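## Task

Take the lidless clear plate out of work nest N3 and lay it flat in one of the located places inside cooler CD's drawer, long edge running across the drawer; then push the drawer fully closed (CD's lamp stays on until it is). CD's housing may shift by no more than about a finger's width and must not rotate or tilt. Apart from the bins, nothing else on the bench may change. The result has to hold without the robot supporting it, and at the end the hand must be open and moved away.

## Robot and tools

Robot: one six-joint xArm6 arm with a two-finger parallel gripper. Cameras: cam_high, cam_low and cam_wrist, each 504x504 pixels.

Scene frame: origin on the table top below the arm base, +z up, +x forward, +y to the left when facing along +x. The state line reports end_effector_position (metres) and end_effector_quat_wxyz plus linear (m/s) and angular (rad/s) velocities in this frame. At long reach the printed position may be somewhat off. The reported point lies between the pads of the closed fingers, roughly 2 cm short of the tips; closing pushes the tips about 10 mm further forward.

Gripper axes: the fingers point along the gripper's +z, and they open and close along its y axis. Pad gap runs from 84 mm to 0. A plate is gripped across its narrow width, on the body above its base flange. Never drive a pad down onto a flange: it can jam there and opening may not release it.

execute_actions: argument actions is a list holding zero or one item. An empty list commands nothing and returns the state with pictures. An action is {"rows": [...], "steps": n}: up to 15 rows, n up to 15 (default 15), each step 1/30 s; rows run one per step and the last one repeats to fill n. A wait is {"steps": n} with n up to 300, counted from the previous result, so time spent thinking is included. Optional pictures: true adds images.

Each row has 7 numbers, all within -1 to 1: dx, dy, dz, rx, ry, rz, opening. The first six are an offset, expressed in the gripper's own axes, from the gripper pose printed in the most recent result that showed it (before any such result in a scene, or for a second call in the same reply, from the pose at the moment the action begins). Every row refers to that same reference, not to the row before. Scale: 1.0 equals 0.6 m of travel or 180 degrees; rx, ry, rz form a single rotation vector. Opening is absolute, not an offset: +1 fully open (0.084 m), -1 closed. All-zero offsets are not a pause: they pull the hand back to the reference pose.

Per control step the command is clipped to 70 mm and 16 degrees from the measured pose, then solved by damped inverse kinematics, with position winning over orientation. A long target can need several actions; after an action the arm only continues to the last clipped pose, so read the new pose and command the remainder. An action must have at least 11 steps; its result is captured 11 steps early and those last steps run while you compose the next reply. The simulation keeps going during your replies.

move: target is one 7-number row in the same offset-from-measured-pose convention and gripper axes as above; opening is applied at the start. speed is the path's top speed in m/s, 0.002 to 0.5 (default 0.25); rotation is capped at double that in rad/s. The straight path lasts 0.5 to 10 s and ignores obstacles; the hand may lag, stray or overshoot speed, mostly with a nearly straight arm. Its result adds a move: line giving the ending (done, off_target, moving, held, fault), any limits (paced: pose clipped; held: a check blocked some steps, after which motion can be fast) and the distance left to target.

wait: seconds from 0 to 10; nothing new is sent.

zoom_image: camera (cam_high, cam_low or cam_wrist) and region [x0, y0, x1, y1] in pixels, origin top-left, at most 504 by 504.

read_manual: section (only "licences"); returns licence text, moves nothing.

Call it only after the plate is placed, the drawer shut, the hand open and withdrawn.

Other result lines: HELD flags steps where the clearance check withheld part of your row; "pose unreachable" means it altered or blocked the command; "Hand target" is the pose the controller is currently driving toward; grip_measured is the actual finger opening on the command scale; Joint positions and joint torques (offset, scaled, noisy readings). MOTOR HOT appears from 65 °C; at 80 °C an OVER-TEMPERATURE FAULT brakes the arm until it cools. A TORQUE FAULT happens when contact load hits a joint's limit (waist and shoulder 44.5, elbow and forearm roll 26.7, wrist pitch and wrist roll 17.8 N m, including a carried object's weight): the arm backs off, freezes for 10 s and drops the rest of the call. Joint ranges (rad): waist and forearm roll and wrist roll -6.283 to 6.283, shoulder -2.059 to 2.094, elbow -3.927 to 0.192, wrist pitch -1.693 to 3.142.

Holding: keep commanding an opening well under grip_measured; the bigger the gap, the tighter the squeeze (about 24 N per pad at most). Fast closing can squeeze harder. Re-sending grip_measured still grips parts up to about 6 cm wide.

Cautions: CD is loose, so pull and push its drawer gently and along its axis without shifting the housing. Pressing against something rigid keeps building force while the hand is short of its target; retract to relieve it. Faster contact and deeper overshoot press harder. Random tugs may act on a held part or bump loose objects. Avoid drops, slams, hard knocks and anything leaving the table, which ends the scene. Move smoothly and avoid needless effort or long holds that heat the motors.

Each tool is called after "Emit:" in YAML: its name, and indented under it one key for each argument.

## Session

Emit:
execute_actions:
  actions: []

Scene clock: 0.00 s of 7200.00 s.
end_effector_position=(+0.4038, +0.3443, +0.2945) grip_measured=+1.00 end_effector_quat_wxyz=(-0.264, +0.834, +0.484, -0.014) end_effector_velocity=(+0.000, -0.000, -0.001) end_effector_angular_velocity=(-0.000, +0.002, -0.001)
Joint positions: [ 0.478  0.247 -1.308  0.575  1.178 -0.807  0.084]
Joint velocities: [-0.001  0.002  0.     0.001  0.    -0.    -0.   ]
Joint torques (N m, as the arm reports them, + toward a larger angle): no reading
Motor temperatures (°C, as the motors report them): [34 32 41 36 40 34]
Hand target: +0.404, +0.344, +0.295; -0.264, +0.834, +0.484, -0.014

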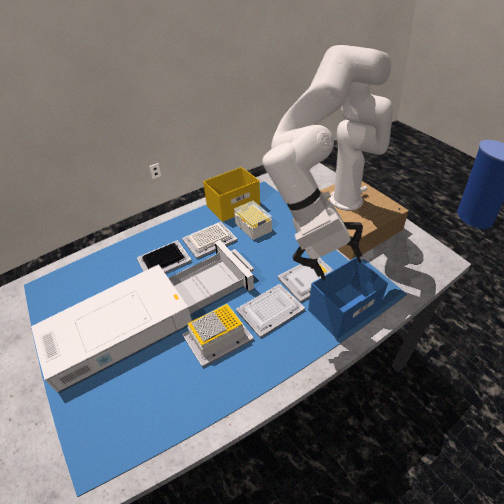

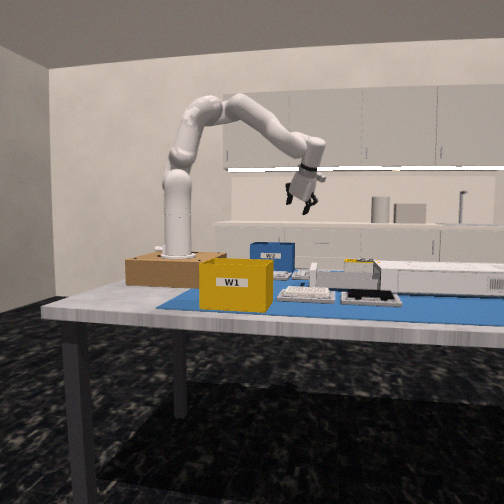

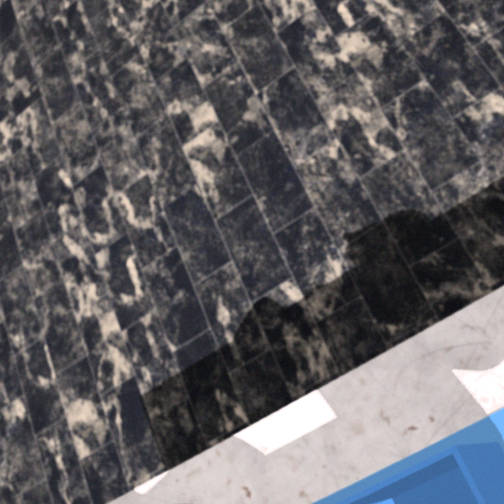

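Emit:
zoom_image:
  camera: "cam_high"
  region: [120, 200, 340, 380]

Emit:
zoom_image:
  camera: "cam_low"
  region: [260, 240, 420, 320]

Region (120, 200, 340, 380) of cam_high's 504x504 image, scaled by 2.291, with more detail than that image has; it fills the top 412 rows of this view, and the rest is white.

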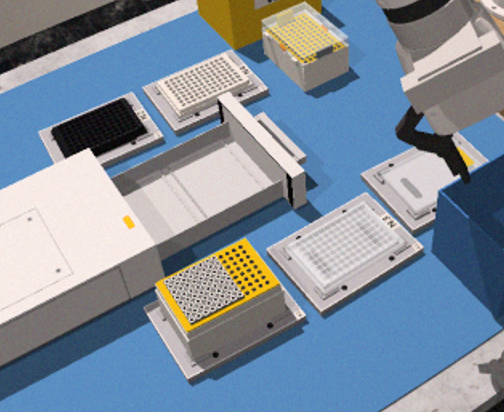

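Region (260, 240, 420, 320) of cam_low's 504x504 image, scaled by 3.150, with more detail than that image has.

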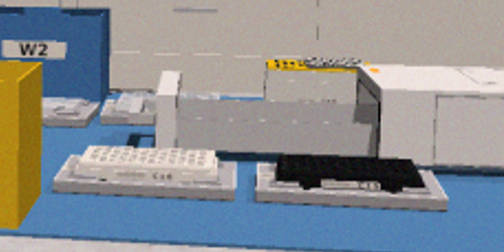

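Emit:
move:
  target: [-0.104,0.332,-0.058,-0.011,-0.205,-0.646,1]
  speed: 0.5

Scene clock: 5.47 s of 7200.00 s.
end_effector_position=(+0.5403, +0.2008, +0.2200) grip_measured=+1.00 end_effector_quat_wxyz=(+0.001, +0.002, +1.000, -0.000) end_effector_velocity=(-0.000, -0.001, -0.002) end_effector_angular_velocity=(-0.000, +0.002, +0.003)
Joint positions: [ 0.339  0.45  -1.444 -0.011  0.996 -2.771  0.084]
Joint velocities: [-0.001  0.002  0.004  0.    -0.004 -0.005 -0.   ]
Joint torques (N m, as the arm reports them, + toward a larger angle): [  1.85 -43.86 -12.56   0.09  -1.67   0.23]
Motor temperatures (°C, as the motors report them): [34 32 41 36 40 34]
Hand target: +0.540, +0.201, +0.220; +0.001, +0.002, +1.000, -0.000
Off the commanded pose: 0.001 m, 0 deg.
Kept back: nothing.
move: done

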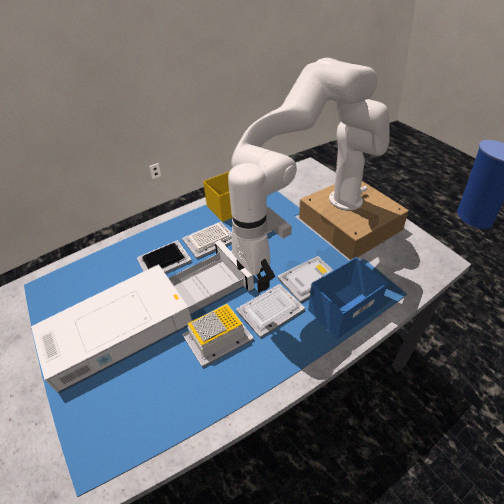

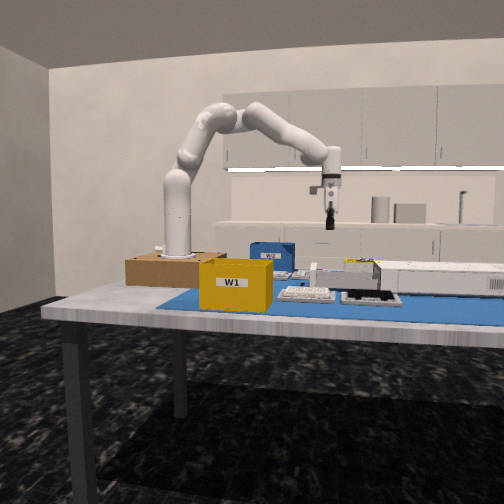

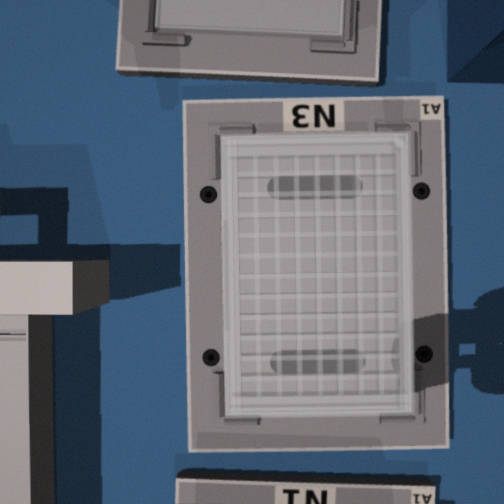

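Emit:
zoom_image:
  camera: "cam_wrist"
  region: [180, 90, 460, 270]

Emit:
zoom_image:
  camera: "cam_wrist"
  region: [180, 280, 460, 460]

Region (180, 90, 460, 270) of cam_wrist's 504x504 image, scaled by 1.800, with more detail than that image has; it fills the top 324 rows of this view, and the rest is white.

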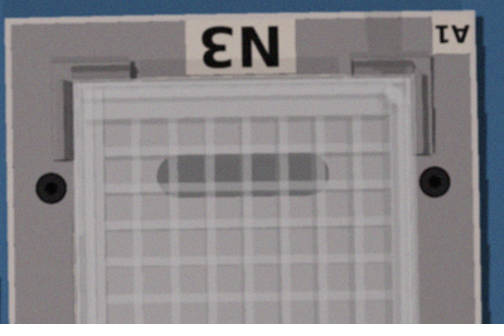

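Region (180, 280, 460, 460) of cam_wrist's 504x504 image, scaled by 1.800, with more detail than that image has; it fills the top 324 rows of this view, and the rest is white.

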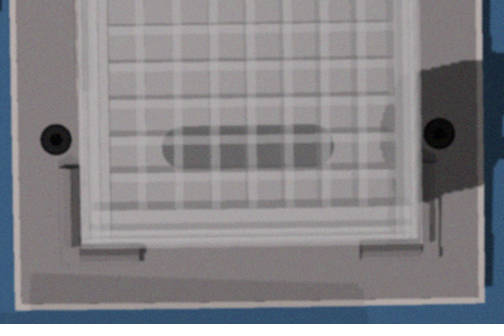

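Emit:
move:
  target: [0.095,-0.005,0.233,0,0,-0.0067,1]
  speed: 0.2

Emit:
zoom_image:
  camera: "cam_wrist"
  region: [160, 220, 504, 504]

Emit:
zoom_image:
  camera: "cam_high"
  region: [220, 240, 320, 340]

Scene clock: 8.63 s of 7200.00 s.
end_effector_position=(+0.4844, +0.1971, +0.0805) grip_measured=+1.00 end_effector_quat_wxyz=(+0.002, -0.008, +1.000, -0.001) end_effector_velocity=(-0.005, -0.001, -0.005) end_effector_angular_velocity=(-0.006, +0.013, +0.002)
Joint positions: [ 0.367  0.548 -1.131 -0.018  0.584 -2.754  0.084]
Joint velocities: [ 0.001  0.005  0.008 -0.001  0.001 -0.    -0.   ]
Joint torques (N m, as the arm reports them, + toward a larger angle): [  1.72 -40.91 -10.29  -0.42  -1.42   0.18]
Motor temperatures (°C, as the motors report them): [34 32 42 36 40 34]
Hand target: +0.484, +0.197, +0.080; +0.001, -0.008, +1.000, -0.001
Off the commanded pose: 0.001 m, 0 deg.
Kept back: nothing.
move: done

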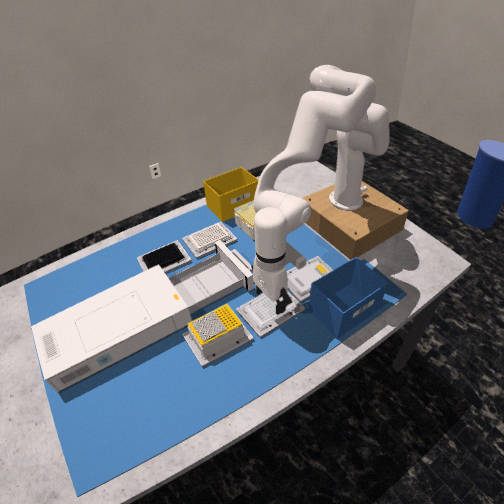

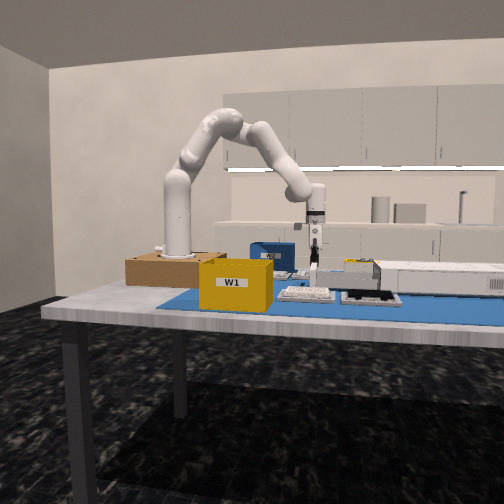

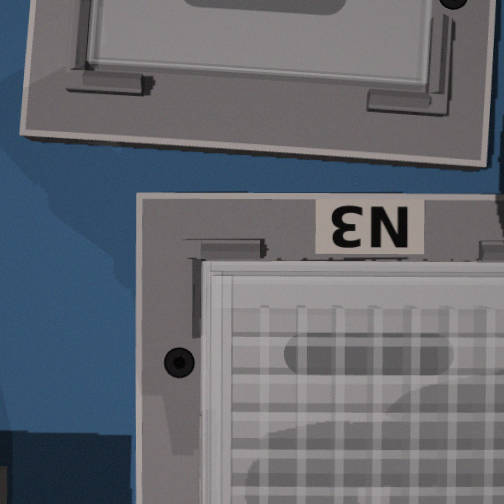

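Region (160, 220, 504, 504) of cam_wrist's 504x504 image, scaled by 1.465, with more detail than that image has; it fills the top 416 rows of this view, and the rest is white.

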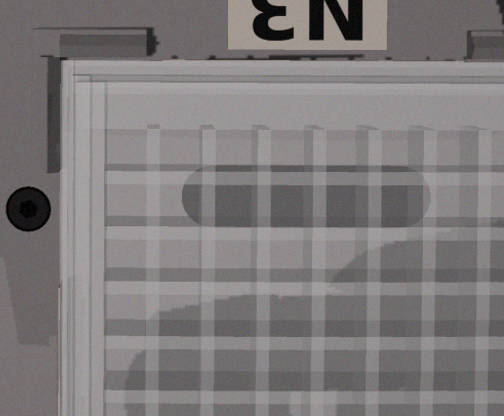

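Region (220, 240, 320, 340) of cam_high's 504x504 image, scaled by 5.040, with more detail than that image has.

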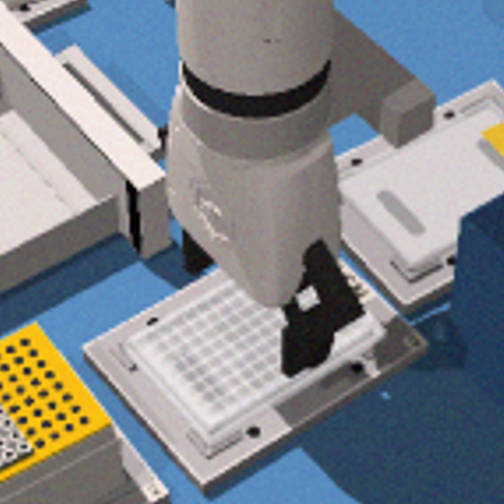

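Emit:
move:
  target: [0.0013,-0.0045,0.024,0,0,0,1]
  speed: 0.05

Emit:
zoom_image:
  camera: "cam_wrist"
  region: [160, 220, 504, 504]

Scene clock: 10.43 s of 7200.00 s.
end_effector_position=(+0.4839, +0.1944, +0.0663) grip_measured=+1.00 end_effector_quat_wxyz=(+0.002, -0.008, +1.000, -0.001) end_effector_velocity=(+0.002, +0.001, +0.001) end_effector_angular_velocity=(+0.002, -0.006, +0.002)
Joint positions: [ 0.363  0.578 -1.129 -0.019  0.551 -2.757  0.084]
Joint velocities: [ 0.001 -0.    -0.003 -0.001 -0.003 -0.001 -0.   ]
Joint torques (N m, as the arm reports them, + toward a larger angle): [  1.23 -41.2   -9.58  -0.19  -1.49   0.04]
Motor temperatures (°C, as the motors report them): [34 32 42 36 40 34]
Hand target: +0.484, +0.194, +0.066; +0.002, -0.008, +1.000, -0.001
Off the commanded pose: 0.000 m, 0 deg.
Kept back: nothing.
move: done

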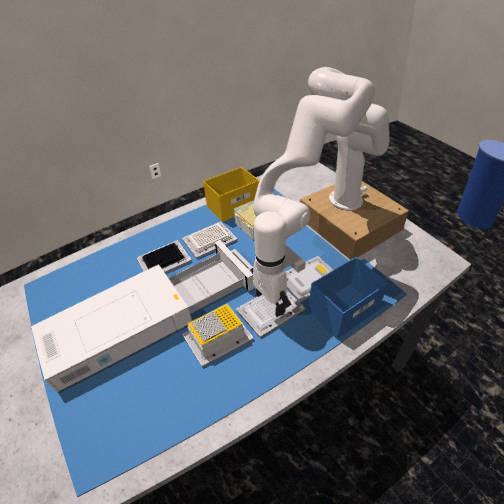

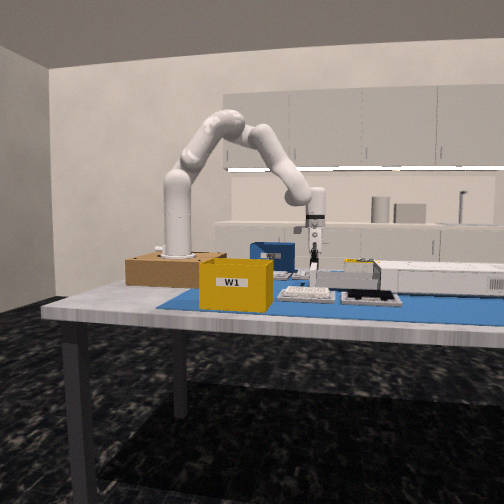

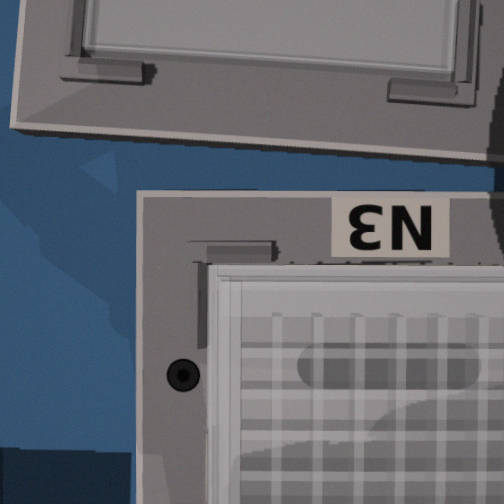

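Region (160, 220, 504, 504) of cam_wrist's 504x504 image, scaled by 1.465, with more detail than that image has; it fills the top 416 rows of this view, and the rest is white.

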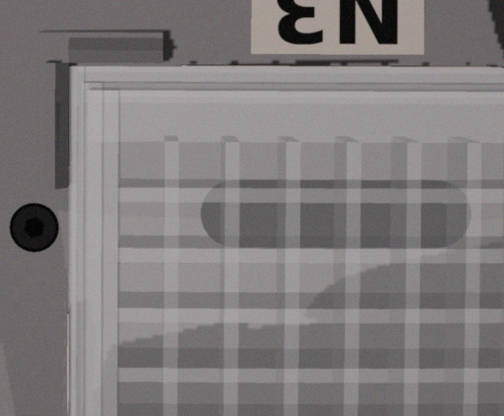

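Emit:
move:
  target: [0,-0.001,0.0172,0,0,0,1]
  speed: 0.03

Emit:
execute_actions:
  actions:
    - {"rows":[[0,0,0,0,0,0,0.95],[0,0,0,0,0,0,0.9],[0,0,0,0,0,0,0.87],[0,0,0,0,0,0,0.84],[0,0,0,0,0,0,0.81],[0,0,0,0,0,0,0.78],[0,0,0,0,0,0,0.75],[0,0,0,0,0,0,0.7],[0,0,0,0,0,0,0.65],[0,0,0,0,0,0,0.6],[0,0,0,0,0,0,0.55],[0,0,0,0,0,0,0.5],[0,0,0,0,0,0,0.45],[0,0,0,0,0,0,0.4]],"steps":15}

Emit:
move:
  target: [0,0,-0.03,0,0,0,0.4]
  speed: 0.05

Scene clock: 12.07 s of 7200.00 s.
end_effector_position=(+0.4839, +0.1938, +0.0560) grip_measured=+1.00 end_effector_quat_wxyz=(+0.002, -0.008, +1.000, -0.001) end_effector_velocity=(+0.002, +0.001, +0.002) end_effector_angular_velocity=(+0.002, -0.005, +0.002)
Joint positions: [ 0.361  0.603 -1.132 -0.02   0.53  -2.758  0.084]
Joint velocities: [-0.    -0.001 -0.003 -0.001 -0.002 -0.002  0.   ]
Joint torques (N m, as the arm reports them, + toward a larger angle): [  1.58 -41.65  -9.22  -0.3   -1.38   0.  ]
Motor temperatures (°C, as the motors report them): [34 32 42 36 40 34]
Hand target: +0.484, +0.194, +0.056; +0.002, -0.008, +1.000, -0.001
Off the commanded pose: 0.000 m, 0 deg.
Kept back: nothing.
move: done

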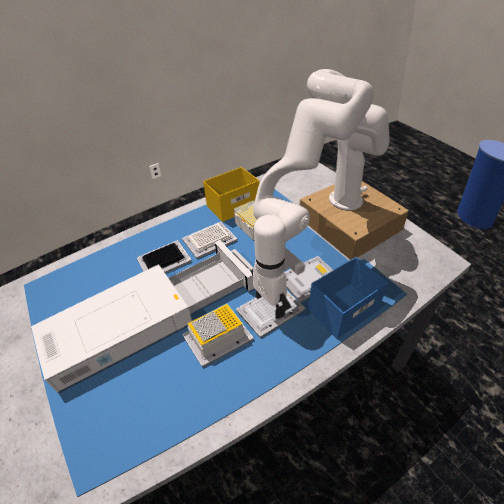

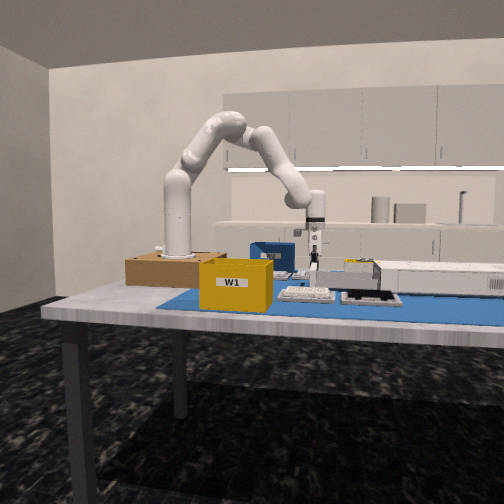

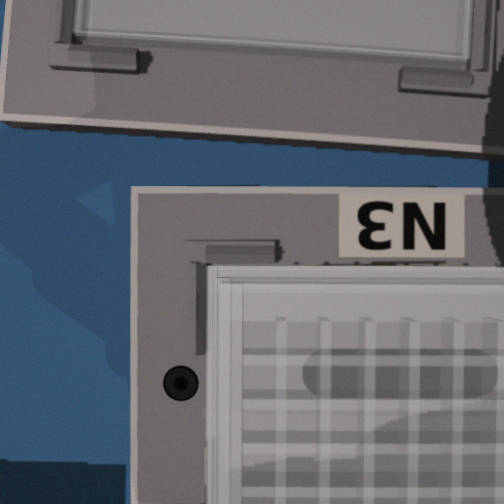

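Scene clock: 12.20 s of 7200.00 s.
end_effector_position=(+0.4841, +0.1938, +0.0562) grip_measured=+0.88 end_effector_quat_wxyz=(+0.002, -0.008, +1.000, -0.001) end_effector_velocity=(+0.003, +0.001, +0.007) end_effector_angular_velocity=(+0.002, -0.006, +0.001)
Joint positions: [ 0.361  0.603 -1.133 -0.02   0.53  -2.758  0.08 ]
Joint velocities: [-0.    -0.013 -0.004 -0.     0.01  -0.001 -0.026]
Joint torques (N m, as the arm reports them, + toward a larger angle): [  1.18 -39.5   -9.12   0.    -1.37  -0.22]
Motor temperatures (°C, as the motors report them): [34 32 42 36 40 34]
Steps of this call (steps 1 to 4: the first 4 steps of this action). Readings (end_effector_position):
1: (+0.4840, +0.1938, +0.0560)
2: (+0.4840, +0.1938, +0.0561)
4: the state above

Scene clock: 13.33 s of 7200.00 s.
end_effector_position=(+0.4840, +0.1939, +0.0742) grip_measured=+0.85 end_effector_quat_wxyz=(+0.002, -0.008, +1.000, -0.001) end_effector_velocity=(-0.002, -0.001, -0.003) end_effector_angular_velocity=(-0.003, +0.007, +0.003)
Joint positions: [ 0.362  0.558 -1.125 -0.019  0.566 -2.759  0.079]
Joint velocities: [ 0.     0.003  0.002 -0.     0.002 -0.002 -0.   ]
Joint torques (N m, as the arm reports them, + toward a larger angle): [ -0.13 -40.98 -10.3   -0.49  -1.31   0.12]
Motor temperatures (°C, as the motors report them): [34 32 42 36 40 34]
Hand target: +0.484, +0.194, +0.074; +0.002, -0.008, +1.000, -0.000
Off your previous action's commanded pose: 0.001 m, 0 deg at its last step (step 11 of this call).
Off the commanded pose: 0.000 m, 0 deg.
Kept back: nothing.
move: done

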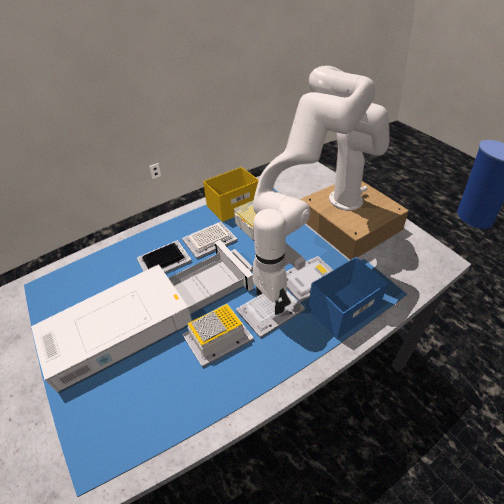

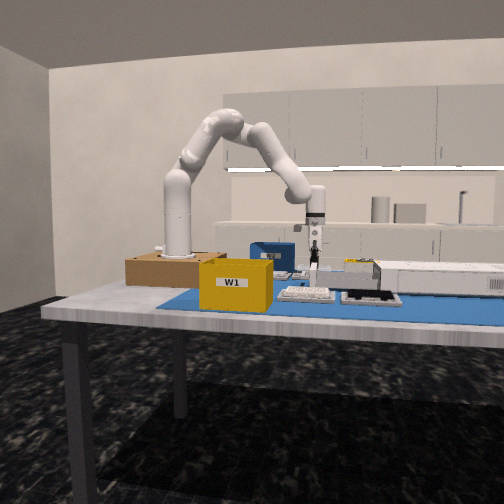

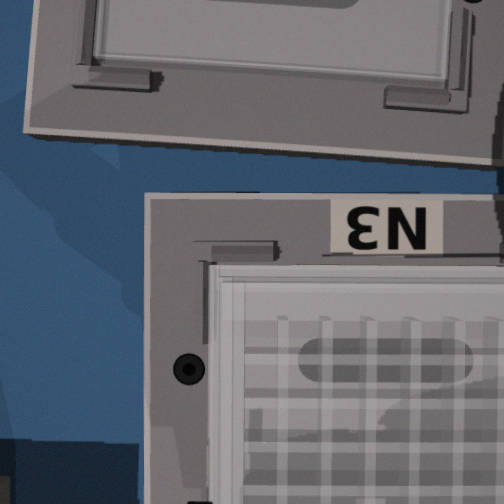

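Emit:
move:
  target: [0,0,-0.125,0,0,0,0.4]
  speed: 0.2

Emit:
zoom_image:
  camera: "cam_low"
  region: [270, 200, 390, 290]

Emit:
zoom_image:
  camera: "cam_high"
  region: [210, 230, 330, 340]

Scene clock: 14.70 s of 7200.00 s.
end_effector_position=(+0.4832, +0.1941, +0.1486) grip_measured=+0.85 end_effector_quat_wxyz=(+0.002, -0.008, +1.000, -0.001) end_effector_velocity=(+0.004, +0.001, +0.006) end_effector_angular_velocity=(+0.006, -0.012, -0.001)
Joint positions: [ 0.364  0.392 -1.127 -0.014  0.735 -2.762  0.079]
Joint velocities: [-0.001 -0.007 -0.006  0.001 -0.001 -0.    -0.   ]
Joint torques (N m, as the arm reports them, + toward a larger angle): [  1.18 -39.69 -11.25  -0.24  -1.14  -0.44]
Motor temperatures (°C, as the motors report them): [34 32 42 36 40 34]
Hand target: +0.484, +0.194, +0.149; +0.002, -0.008, +1.000, -0.000
Off the commanded pose: 0.001 m, 0 deg.
Kept back: nothing.
move: done

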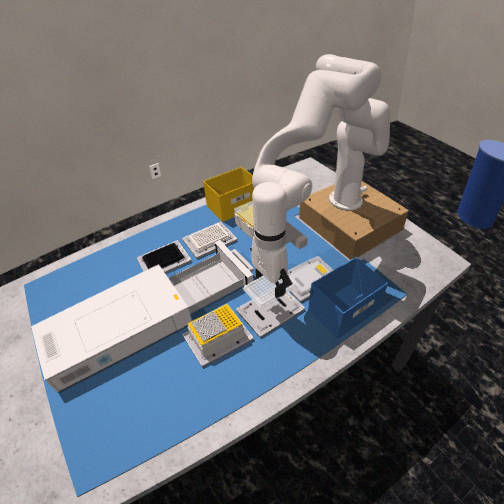

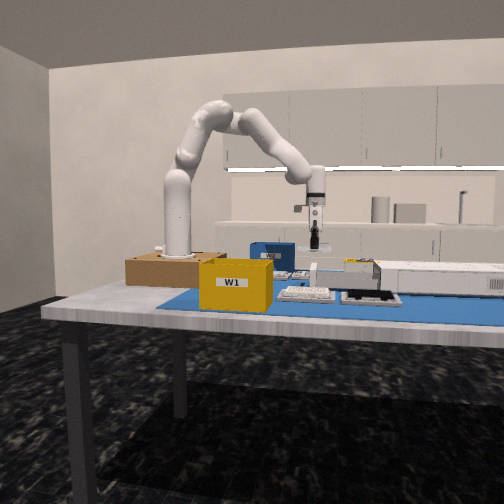

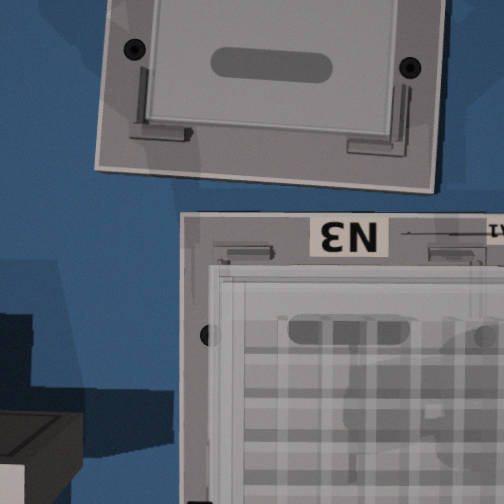

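Region (270, 200, 390, 290) of cam_low's 504x504 image, scaled by 4.200, with more detail than that image has; it fills the top 378 rows of this view, and the rest is white.

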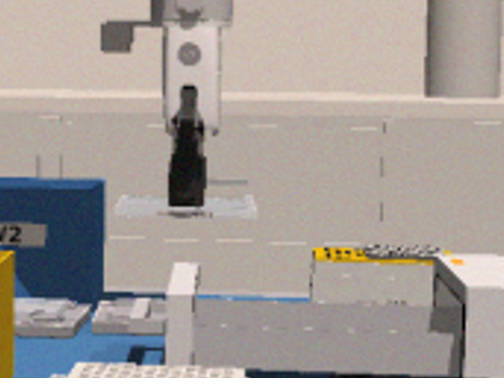

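Region (210, 230, 330, 340) of cam_high's 504x504 image, scaled by 4.200, with more detail than that image has; it fills the top 462 rows of this view, and the rest is white.

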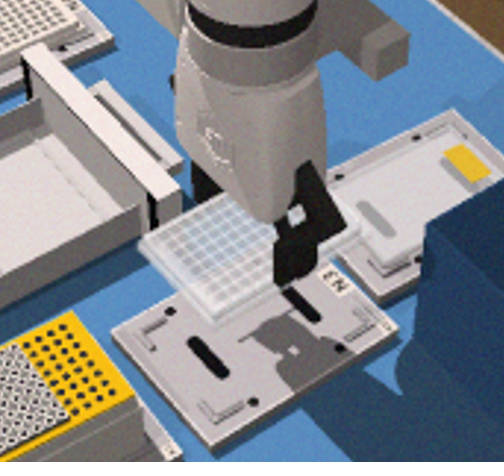

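Emit:
move:
  target: [-0.123,-0.332,0,0,0,0.5,0.4]
  speed: 0.35

Emit:
move:
  target: [0,0,0.11,0,0,0,0.4]
  speed: 0.1

Emit:
zoom_image:
  camera: "cam_wrist"
  region: [150, 200, 290, 320]

Scene clock: 19.33 s of 7200.00 s.
end_effector_position=(+0.5615, -0.0033, +0.1496) grip_measured=+0.85 end_effector_quat_wxyz=(+0.002, +0.701, +0.713, +0.001) end_effector_velocity=(+0.000, -0.001, +0.000) end_effector_angular_velocity=(-0.002, -0.000, -0.005)
Joint positions: [-0.024  0.503 -1.308 -0.013  0.802 -1.581  0.079]
Joint velocities: [-0.002  0.001 -0.002 -0.002  0.001  0.005 -0.   ]
Joint torques (N m, as the arm reports them, + toward a larger angle): [  0.79 -43.29 -11.66  -0.15  -1.5   -0.13]
Motor temperatures (°C, as the motors report them): [34 33 42 36 40 34]
Hand target: +0.562, -0.004, +0.150; +0.002, +0.701, +0.713, +0.001
Off the commanded pose: 0.001 m, 0 deg.
Kept back: nothing.
move: done

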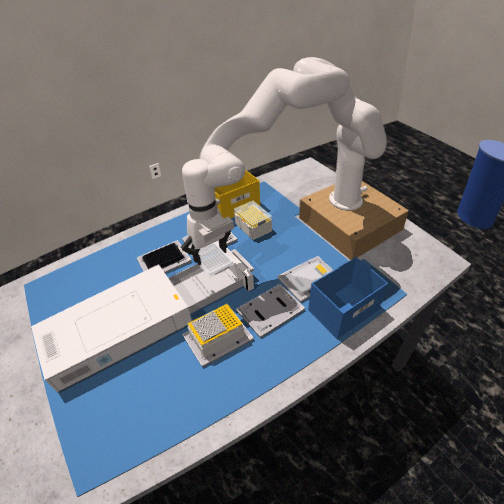

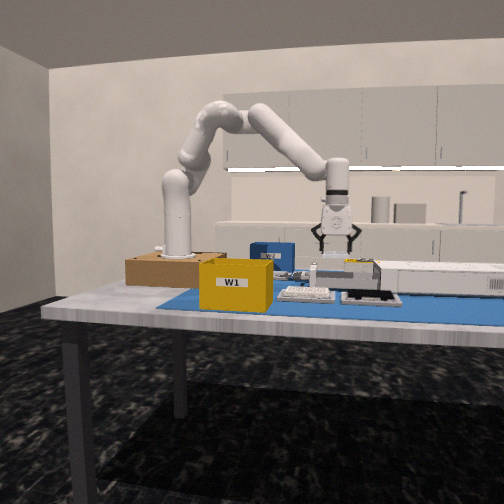

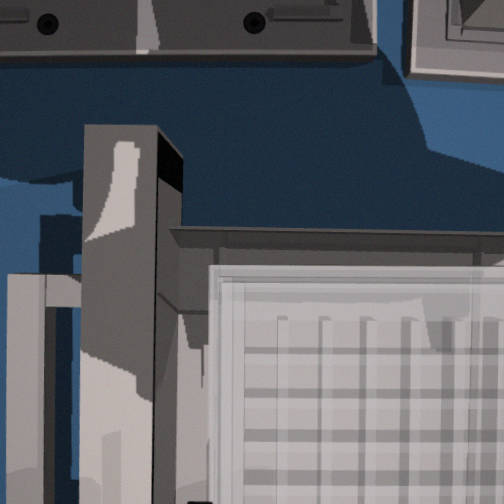

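Scene clock: 20.43 s of 7200.00 s.
end_effector_position=(+0.5621, -0.0037, +0.0840) grip_measured=+0.85 end_effector_quat_wxyz=(+0.002, +0.701, +0.713, +0.001) end_effector_velocity=(-0.003, +0.000, -0.004) end_effector_angular_velocity=(-0.001, +0.009, +0.002)
Joint positions: [-0.026  0.635 -1.304 -0.016  0.664 -1.579  0.079]
Joint velocities: [ 0.001  0.003  0.005 -0.002  0.001 -0.    -0.   ]
Joint torques (N m, as the arm reports them, + toward a larger angle): [  1.53 -44.95 -10.98  -0.16  -1.71  -0.1 ]
Motor temperatures (°C, as the motors report them): [34 33 42 36 40 34]
Hand target: +0.562, -0.004, +0.084; +0.002, +0.701, +0.713, +0.001
Off the commanded pose: 0.001 m, 0 deg.
Kept back: nothing.
move: done

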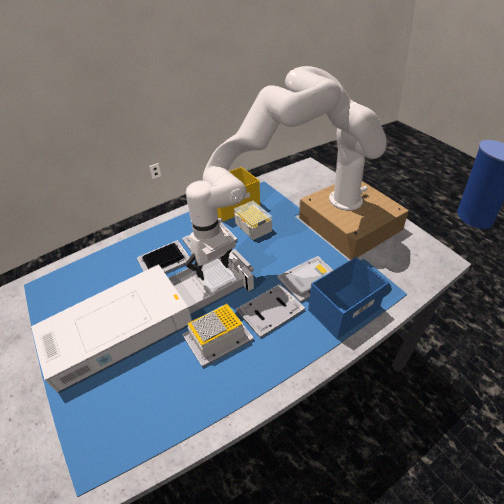

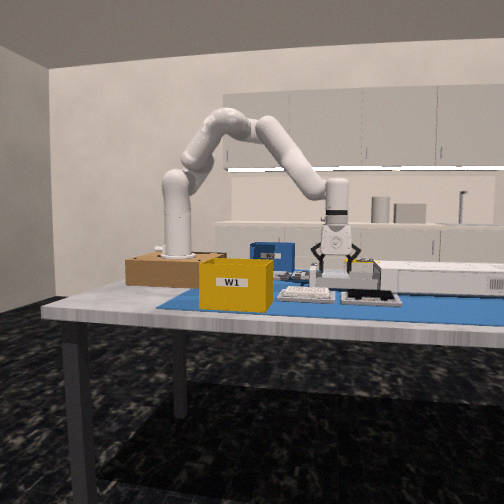

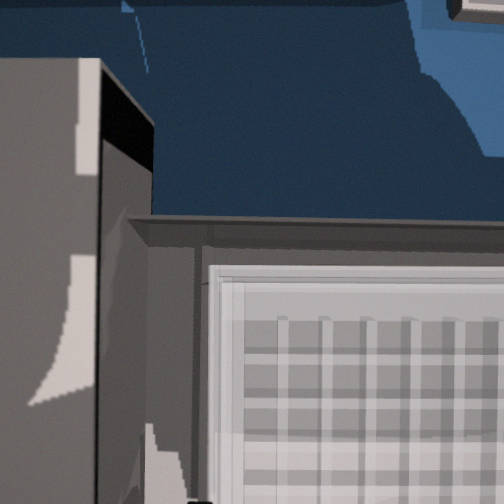

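Region (150, 200, 290, 320) of cam_wrist's 504x504 image, scaled by 3.600, with more detail than that image has; it fills the top 432 rows of this view, and the rest is white.

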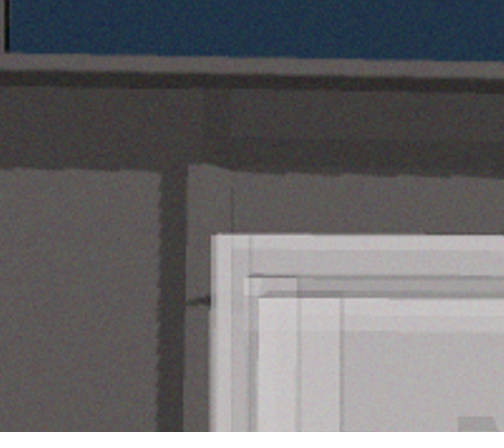

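Emit:
move:
  target: [0,0,0.015,0,0,0.0055,0.4]
  speed: 0.05

Emit:
zoom_image:
  camera: "cam_wrist"
  region: [130, 190, 330, 340]

Emit:
zoom_image:
  camera: "cam_wrist"
  region: [130, 300, 330, 504]

Scene clock: 22.33 s of 7200.00 s.
end_effector_position=(+0.5621, -0.0038, +0.0750) grip_measured=+0.85 end_effector_quat_wxyz=(+0.002, +0.707, +0.707, +0.001) end_effector_velocity=(+0.003, +0.001, +0.003) end_effector_angular_velocity=(+0.001, -0.008, -0.001)
Joint positions: [-0.026  0.655 -1.306 -0.016  0.647 -1.562  0.079]
Joint velocities: [ 0.001 -0.003 -0.003  0.001 -0.002  0.001  0.   ]
Joint torques (N m, as the arm reports them, + toward a larger angle): [  1.31 -45.34 -10.36  -0.14  -1.67  -0.23]
Motor temperatures (°C, as the motors report them): [34 33 43 36 40 34]
Hand target: +0.562, -0.004, +0.075; +0.002, +0.707, +0.707, +0.001
Off the commanded pose: 0.000 m, 0 deg.
Kept back: nothing.
move: done

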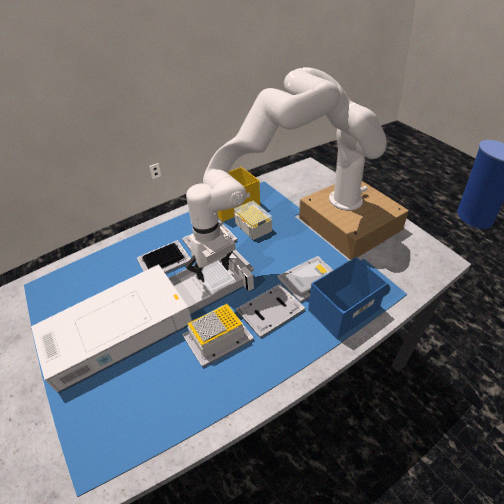

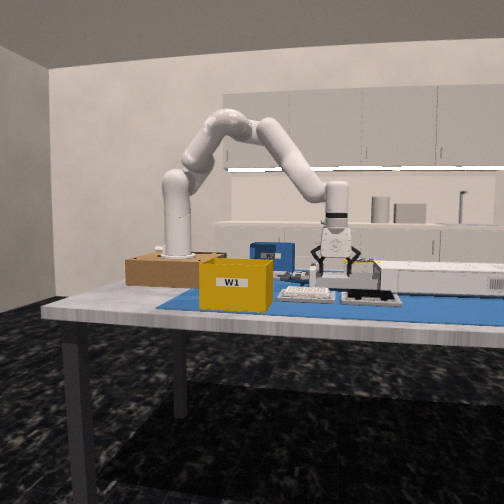

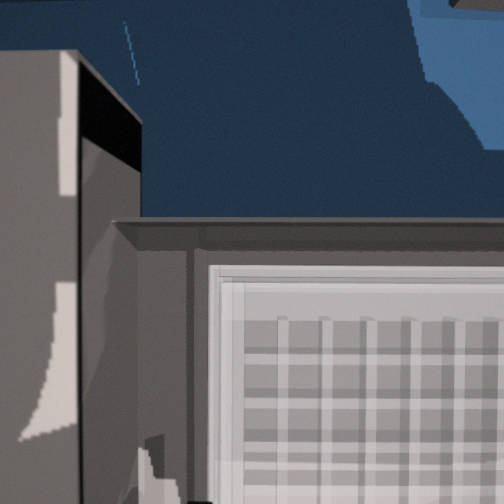

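Region (130, 190, 330, 340) of cam_wrist's 504x504 image, scaled by 2.520, with more detail than that image has; it fills the top 378 rows of this view, and the rest is white.

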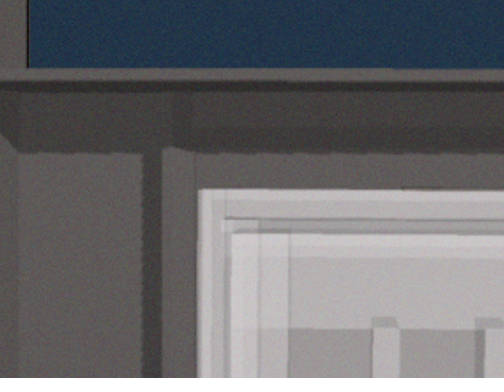

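Region (130, 300, 330, 504) of cam_wrist's 504x504 image, scaled by 2.471, with more detail than that image has; it fills the left 494 columns of this view, and the rest is white.

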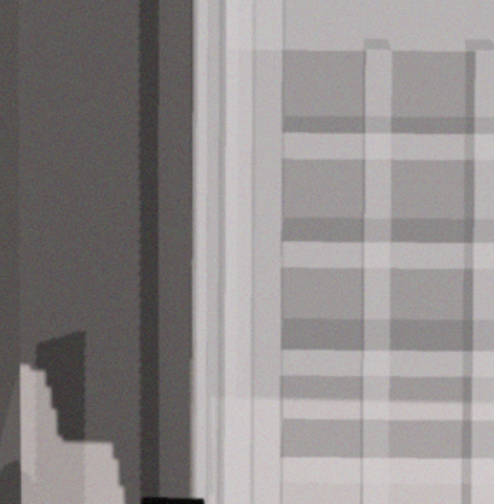

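Emit:
move:
  target: [0.0042,0.0018,0.016,0,0,0,0.4]
  speed: 0.03

Emit:
zoom_image:
  camera: "cam_wrist"
  region: [110, 200, 290, 330]

Emit:
zoom_image:
  camera: "cam_high"
  region: [170, 230, 260, 310]

Scene clock: 26.17 s of 7200.00 s.
end_effector_position=(+0.5632, -0.0013, +0.0655) grip_measured=+0.85 end_effector_quat_wxyz=(+0.002, +0.707, +0.707, +0.001) end_effector_velocity=(+0.003, -0.000, +0.003) end_effector_angular_velocity=(+0.000, -0.008, +0.000)
Joint positions: [-0.022  0.68  -1.315 -0.017  0.631 -1.557  0.079]
Joint velocities: [-0.001 -0.002 -0.003  0.001 -0.002 -0.001  0.   ]
Joint torques (N m, as the arm reports them, + toward a larger angle): [  1.42 -44.56 -10.75   0.14  -1.52  -0.16]
Motor temperatures (°C, as the motors report them): [34 33 43 36 40 34]
Hand target: +0.563, -0.001, +0.065; +0.002, +0.707, +0.707, +0.001
Off the commanded pose: 0.000 m, 0 deg.
Kept back: nothing.
After step 90, 0.10 s passed at rest.
move: done

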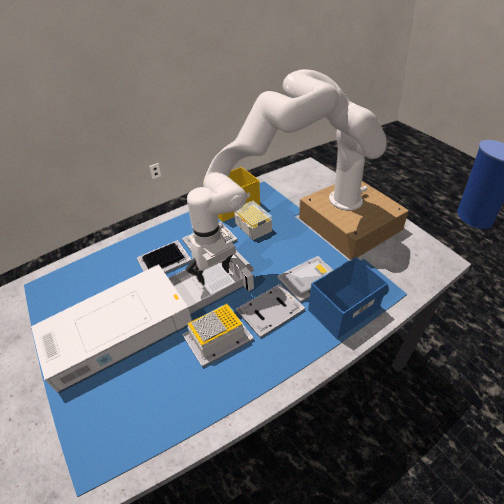

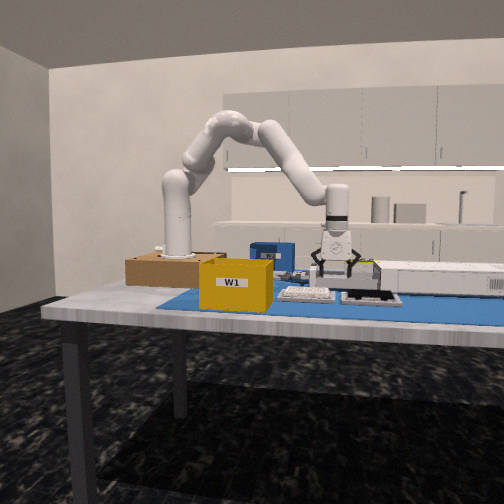

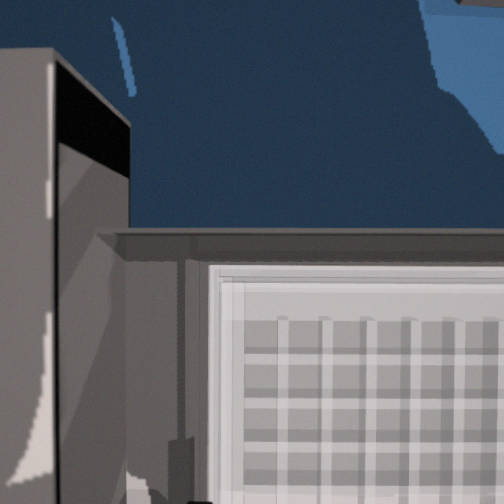

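Region (110, 200, 290, 330) of cam_wrist's 504x504 image, scaled by 2.800, with more detail than that image has.

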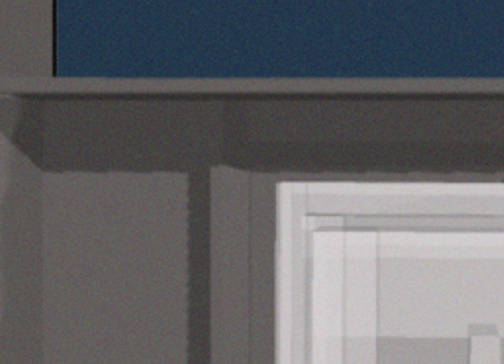

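Region (170, 230, 260, 310) of cam_high's 504x504 image, scaled by 5.600, with more detail than that image has.

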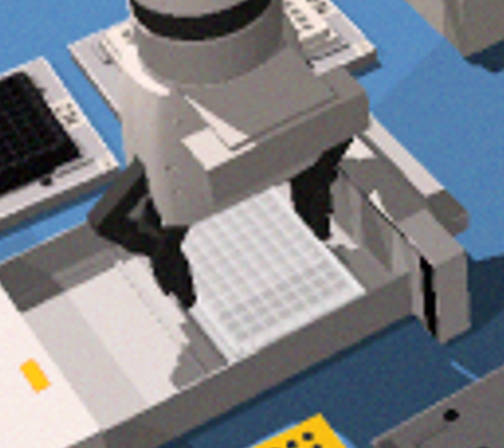

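Emit:
move:
  target: [0.0004,0,0.0105,0,0,0,0.4]
  speed: 0.012

Emit:
zoom_image:
  camera: "cam_wrist"
  region: [110, 200, 290, 330]

Scene clock: 27.60 s of 7200.00 s.
end_effector_position=(+0.5632, -0.0011, +0.0593) grip_measured=+0.85 end_effector_quat_wxyz=(+0.002, +0.707, +0.707, +0.001) end_effector_velocity=(-0.000, -0.000, -0.001) end_effector_angular_velocity=(-0.000, +0.001, +0.000)
Joint positions: [-0.021  0.694 -1.318 -0.017  0.62  -1.557  0.079]
Joint velocities: [-0.001  0.002 -0.    -0.    -0.001 -0.001  0.   ]
Joint torques (N m, as the arm reports them, + toward a larger angle): [  1.48 -44.38 -10.44  -0.17  -1.59   0.01]
Motor temperatures (°C, as the motors report them): [34 33 43 36 40 34]
Hand target: +0.563, -0.001, +0.059; +0.002, +0.707, +0.707, +0.001
Off the commanded pose: 0.000 m, 0 deg.
Kept back: nothing.
move: done

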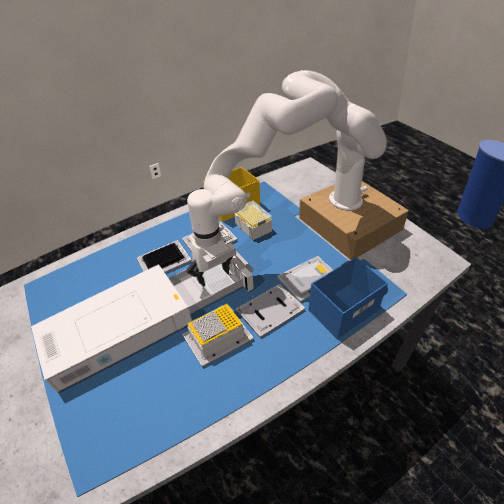

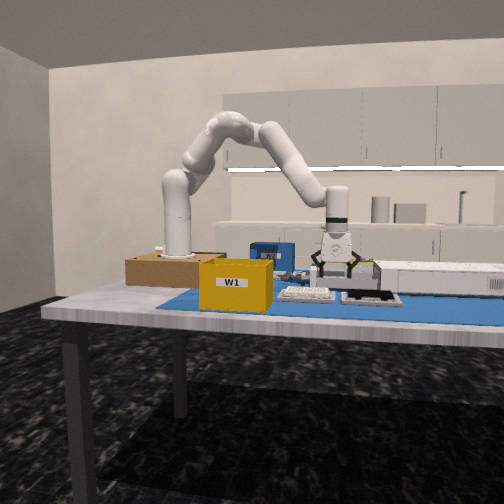

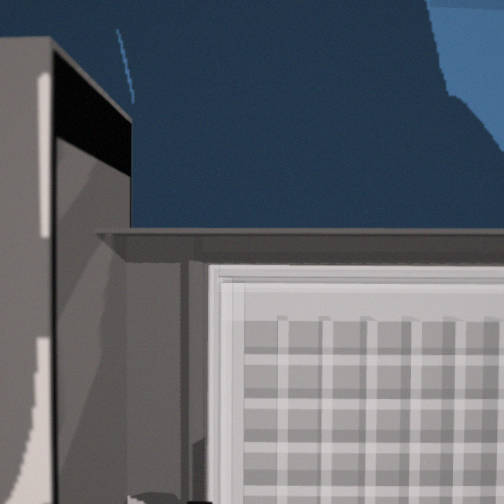

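Region (110, 200, 290, 330) of cam_wrist's 504x504 image, scaled by 2.800, with more detail than that image has.

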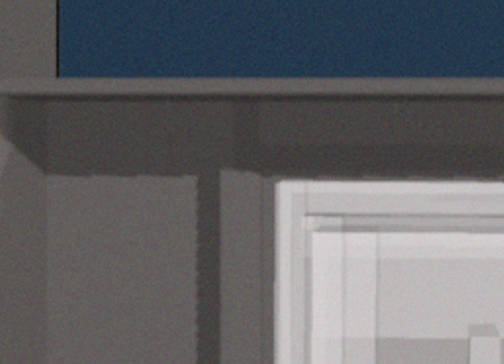

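Emit:
execute_actions:
  actions: []

Emit:
zoom_image:
  camera: "cam_wrist"
  region: [110, 200, 290, 330]

Scene clock: 29.17 s of 7200.00 s.
end_effector_position=(+0.5632, -0.0011, +0.0592) grip_measured=+0.85 end_effector_quat_wxyz=(+0.002, +0.707, +0.707, +0.001) end_effector_velocity=(-0.000, -0.000, -0.000) end_effector_angular_velocity=(+0.000, +0.000, -0.001)
Joint positions: [-0.021  0.694 -1.318 -0.017  0.62  -1.557  0.079]
Joint velocities: [-0.     0.     0.     0.001 -0.    -0.001  0.   ]
Joint torques (N m, as the arm reports them, + toward a larger angle): [  1.19 -44.57 -10.84   0.14  -1.6   -0.09]
Motor temperatures (°C, as the motors report them): [34 33 43 36 40 34]
Hand target: +0.563, -0.001, +0.059; +0.002, +0.707, +0.707, +0.001
Off the commanded pose: 0.000 m, 0 deg.
Kept back: nothing.
Steps of this call (steps 1 to 47: nothing new was sent). Readings (end_effector_position):
1: (+0.5633, -0.0011, +0.0593)
2: (+0.5633, -0.0011, +0.0593)
4: (+0.5633, -0.0011, +0.0593)
8: (+0.5631, -0.0011, +0.0590)
47: the state above

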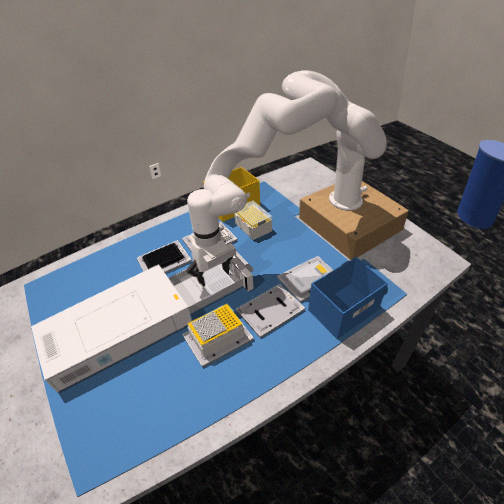

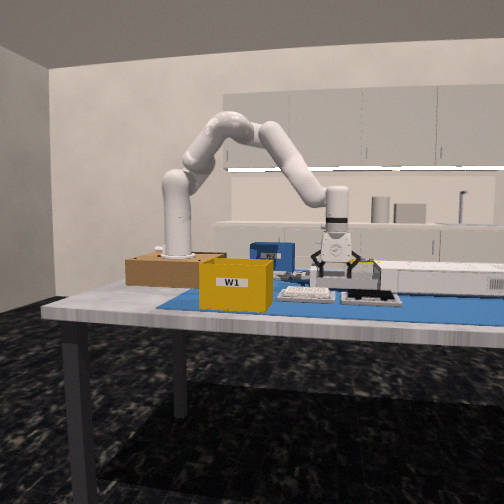

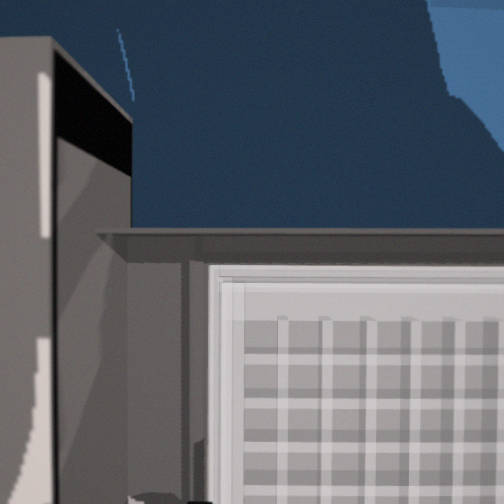

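Region (110, 200, 290, 330) of cam_wrist's 504x504 image, scaled by 2.800, with more detail than that image has.

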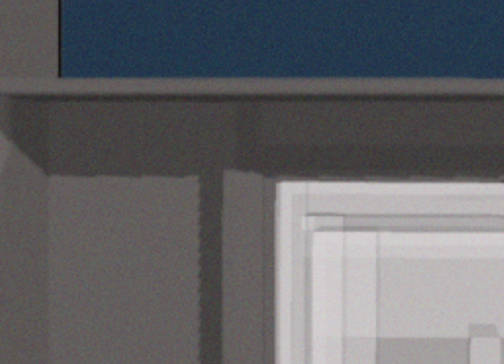

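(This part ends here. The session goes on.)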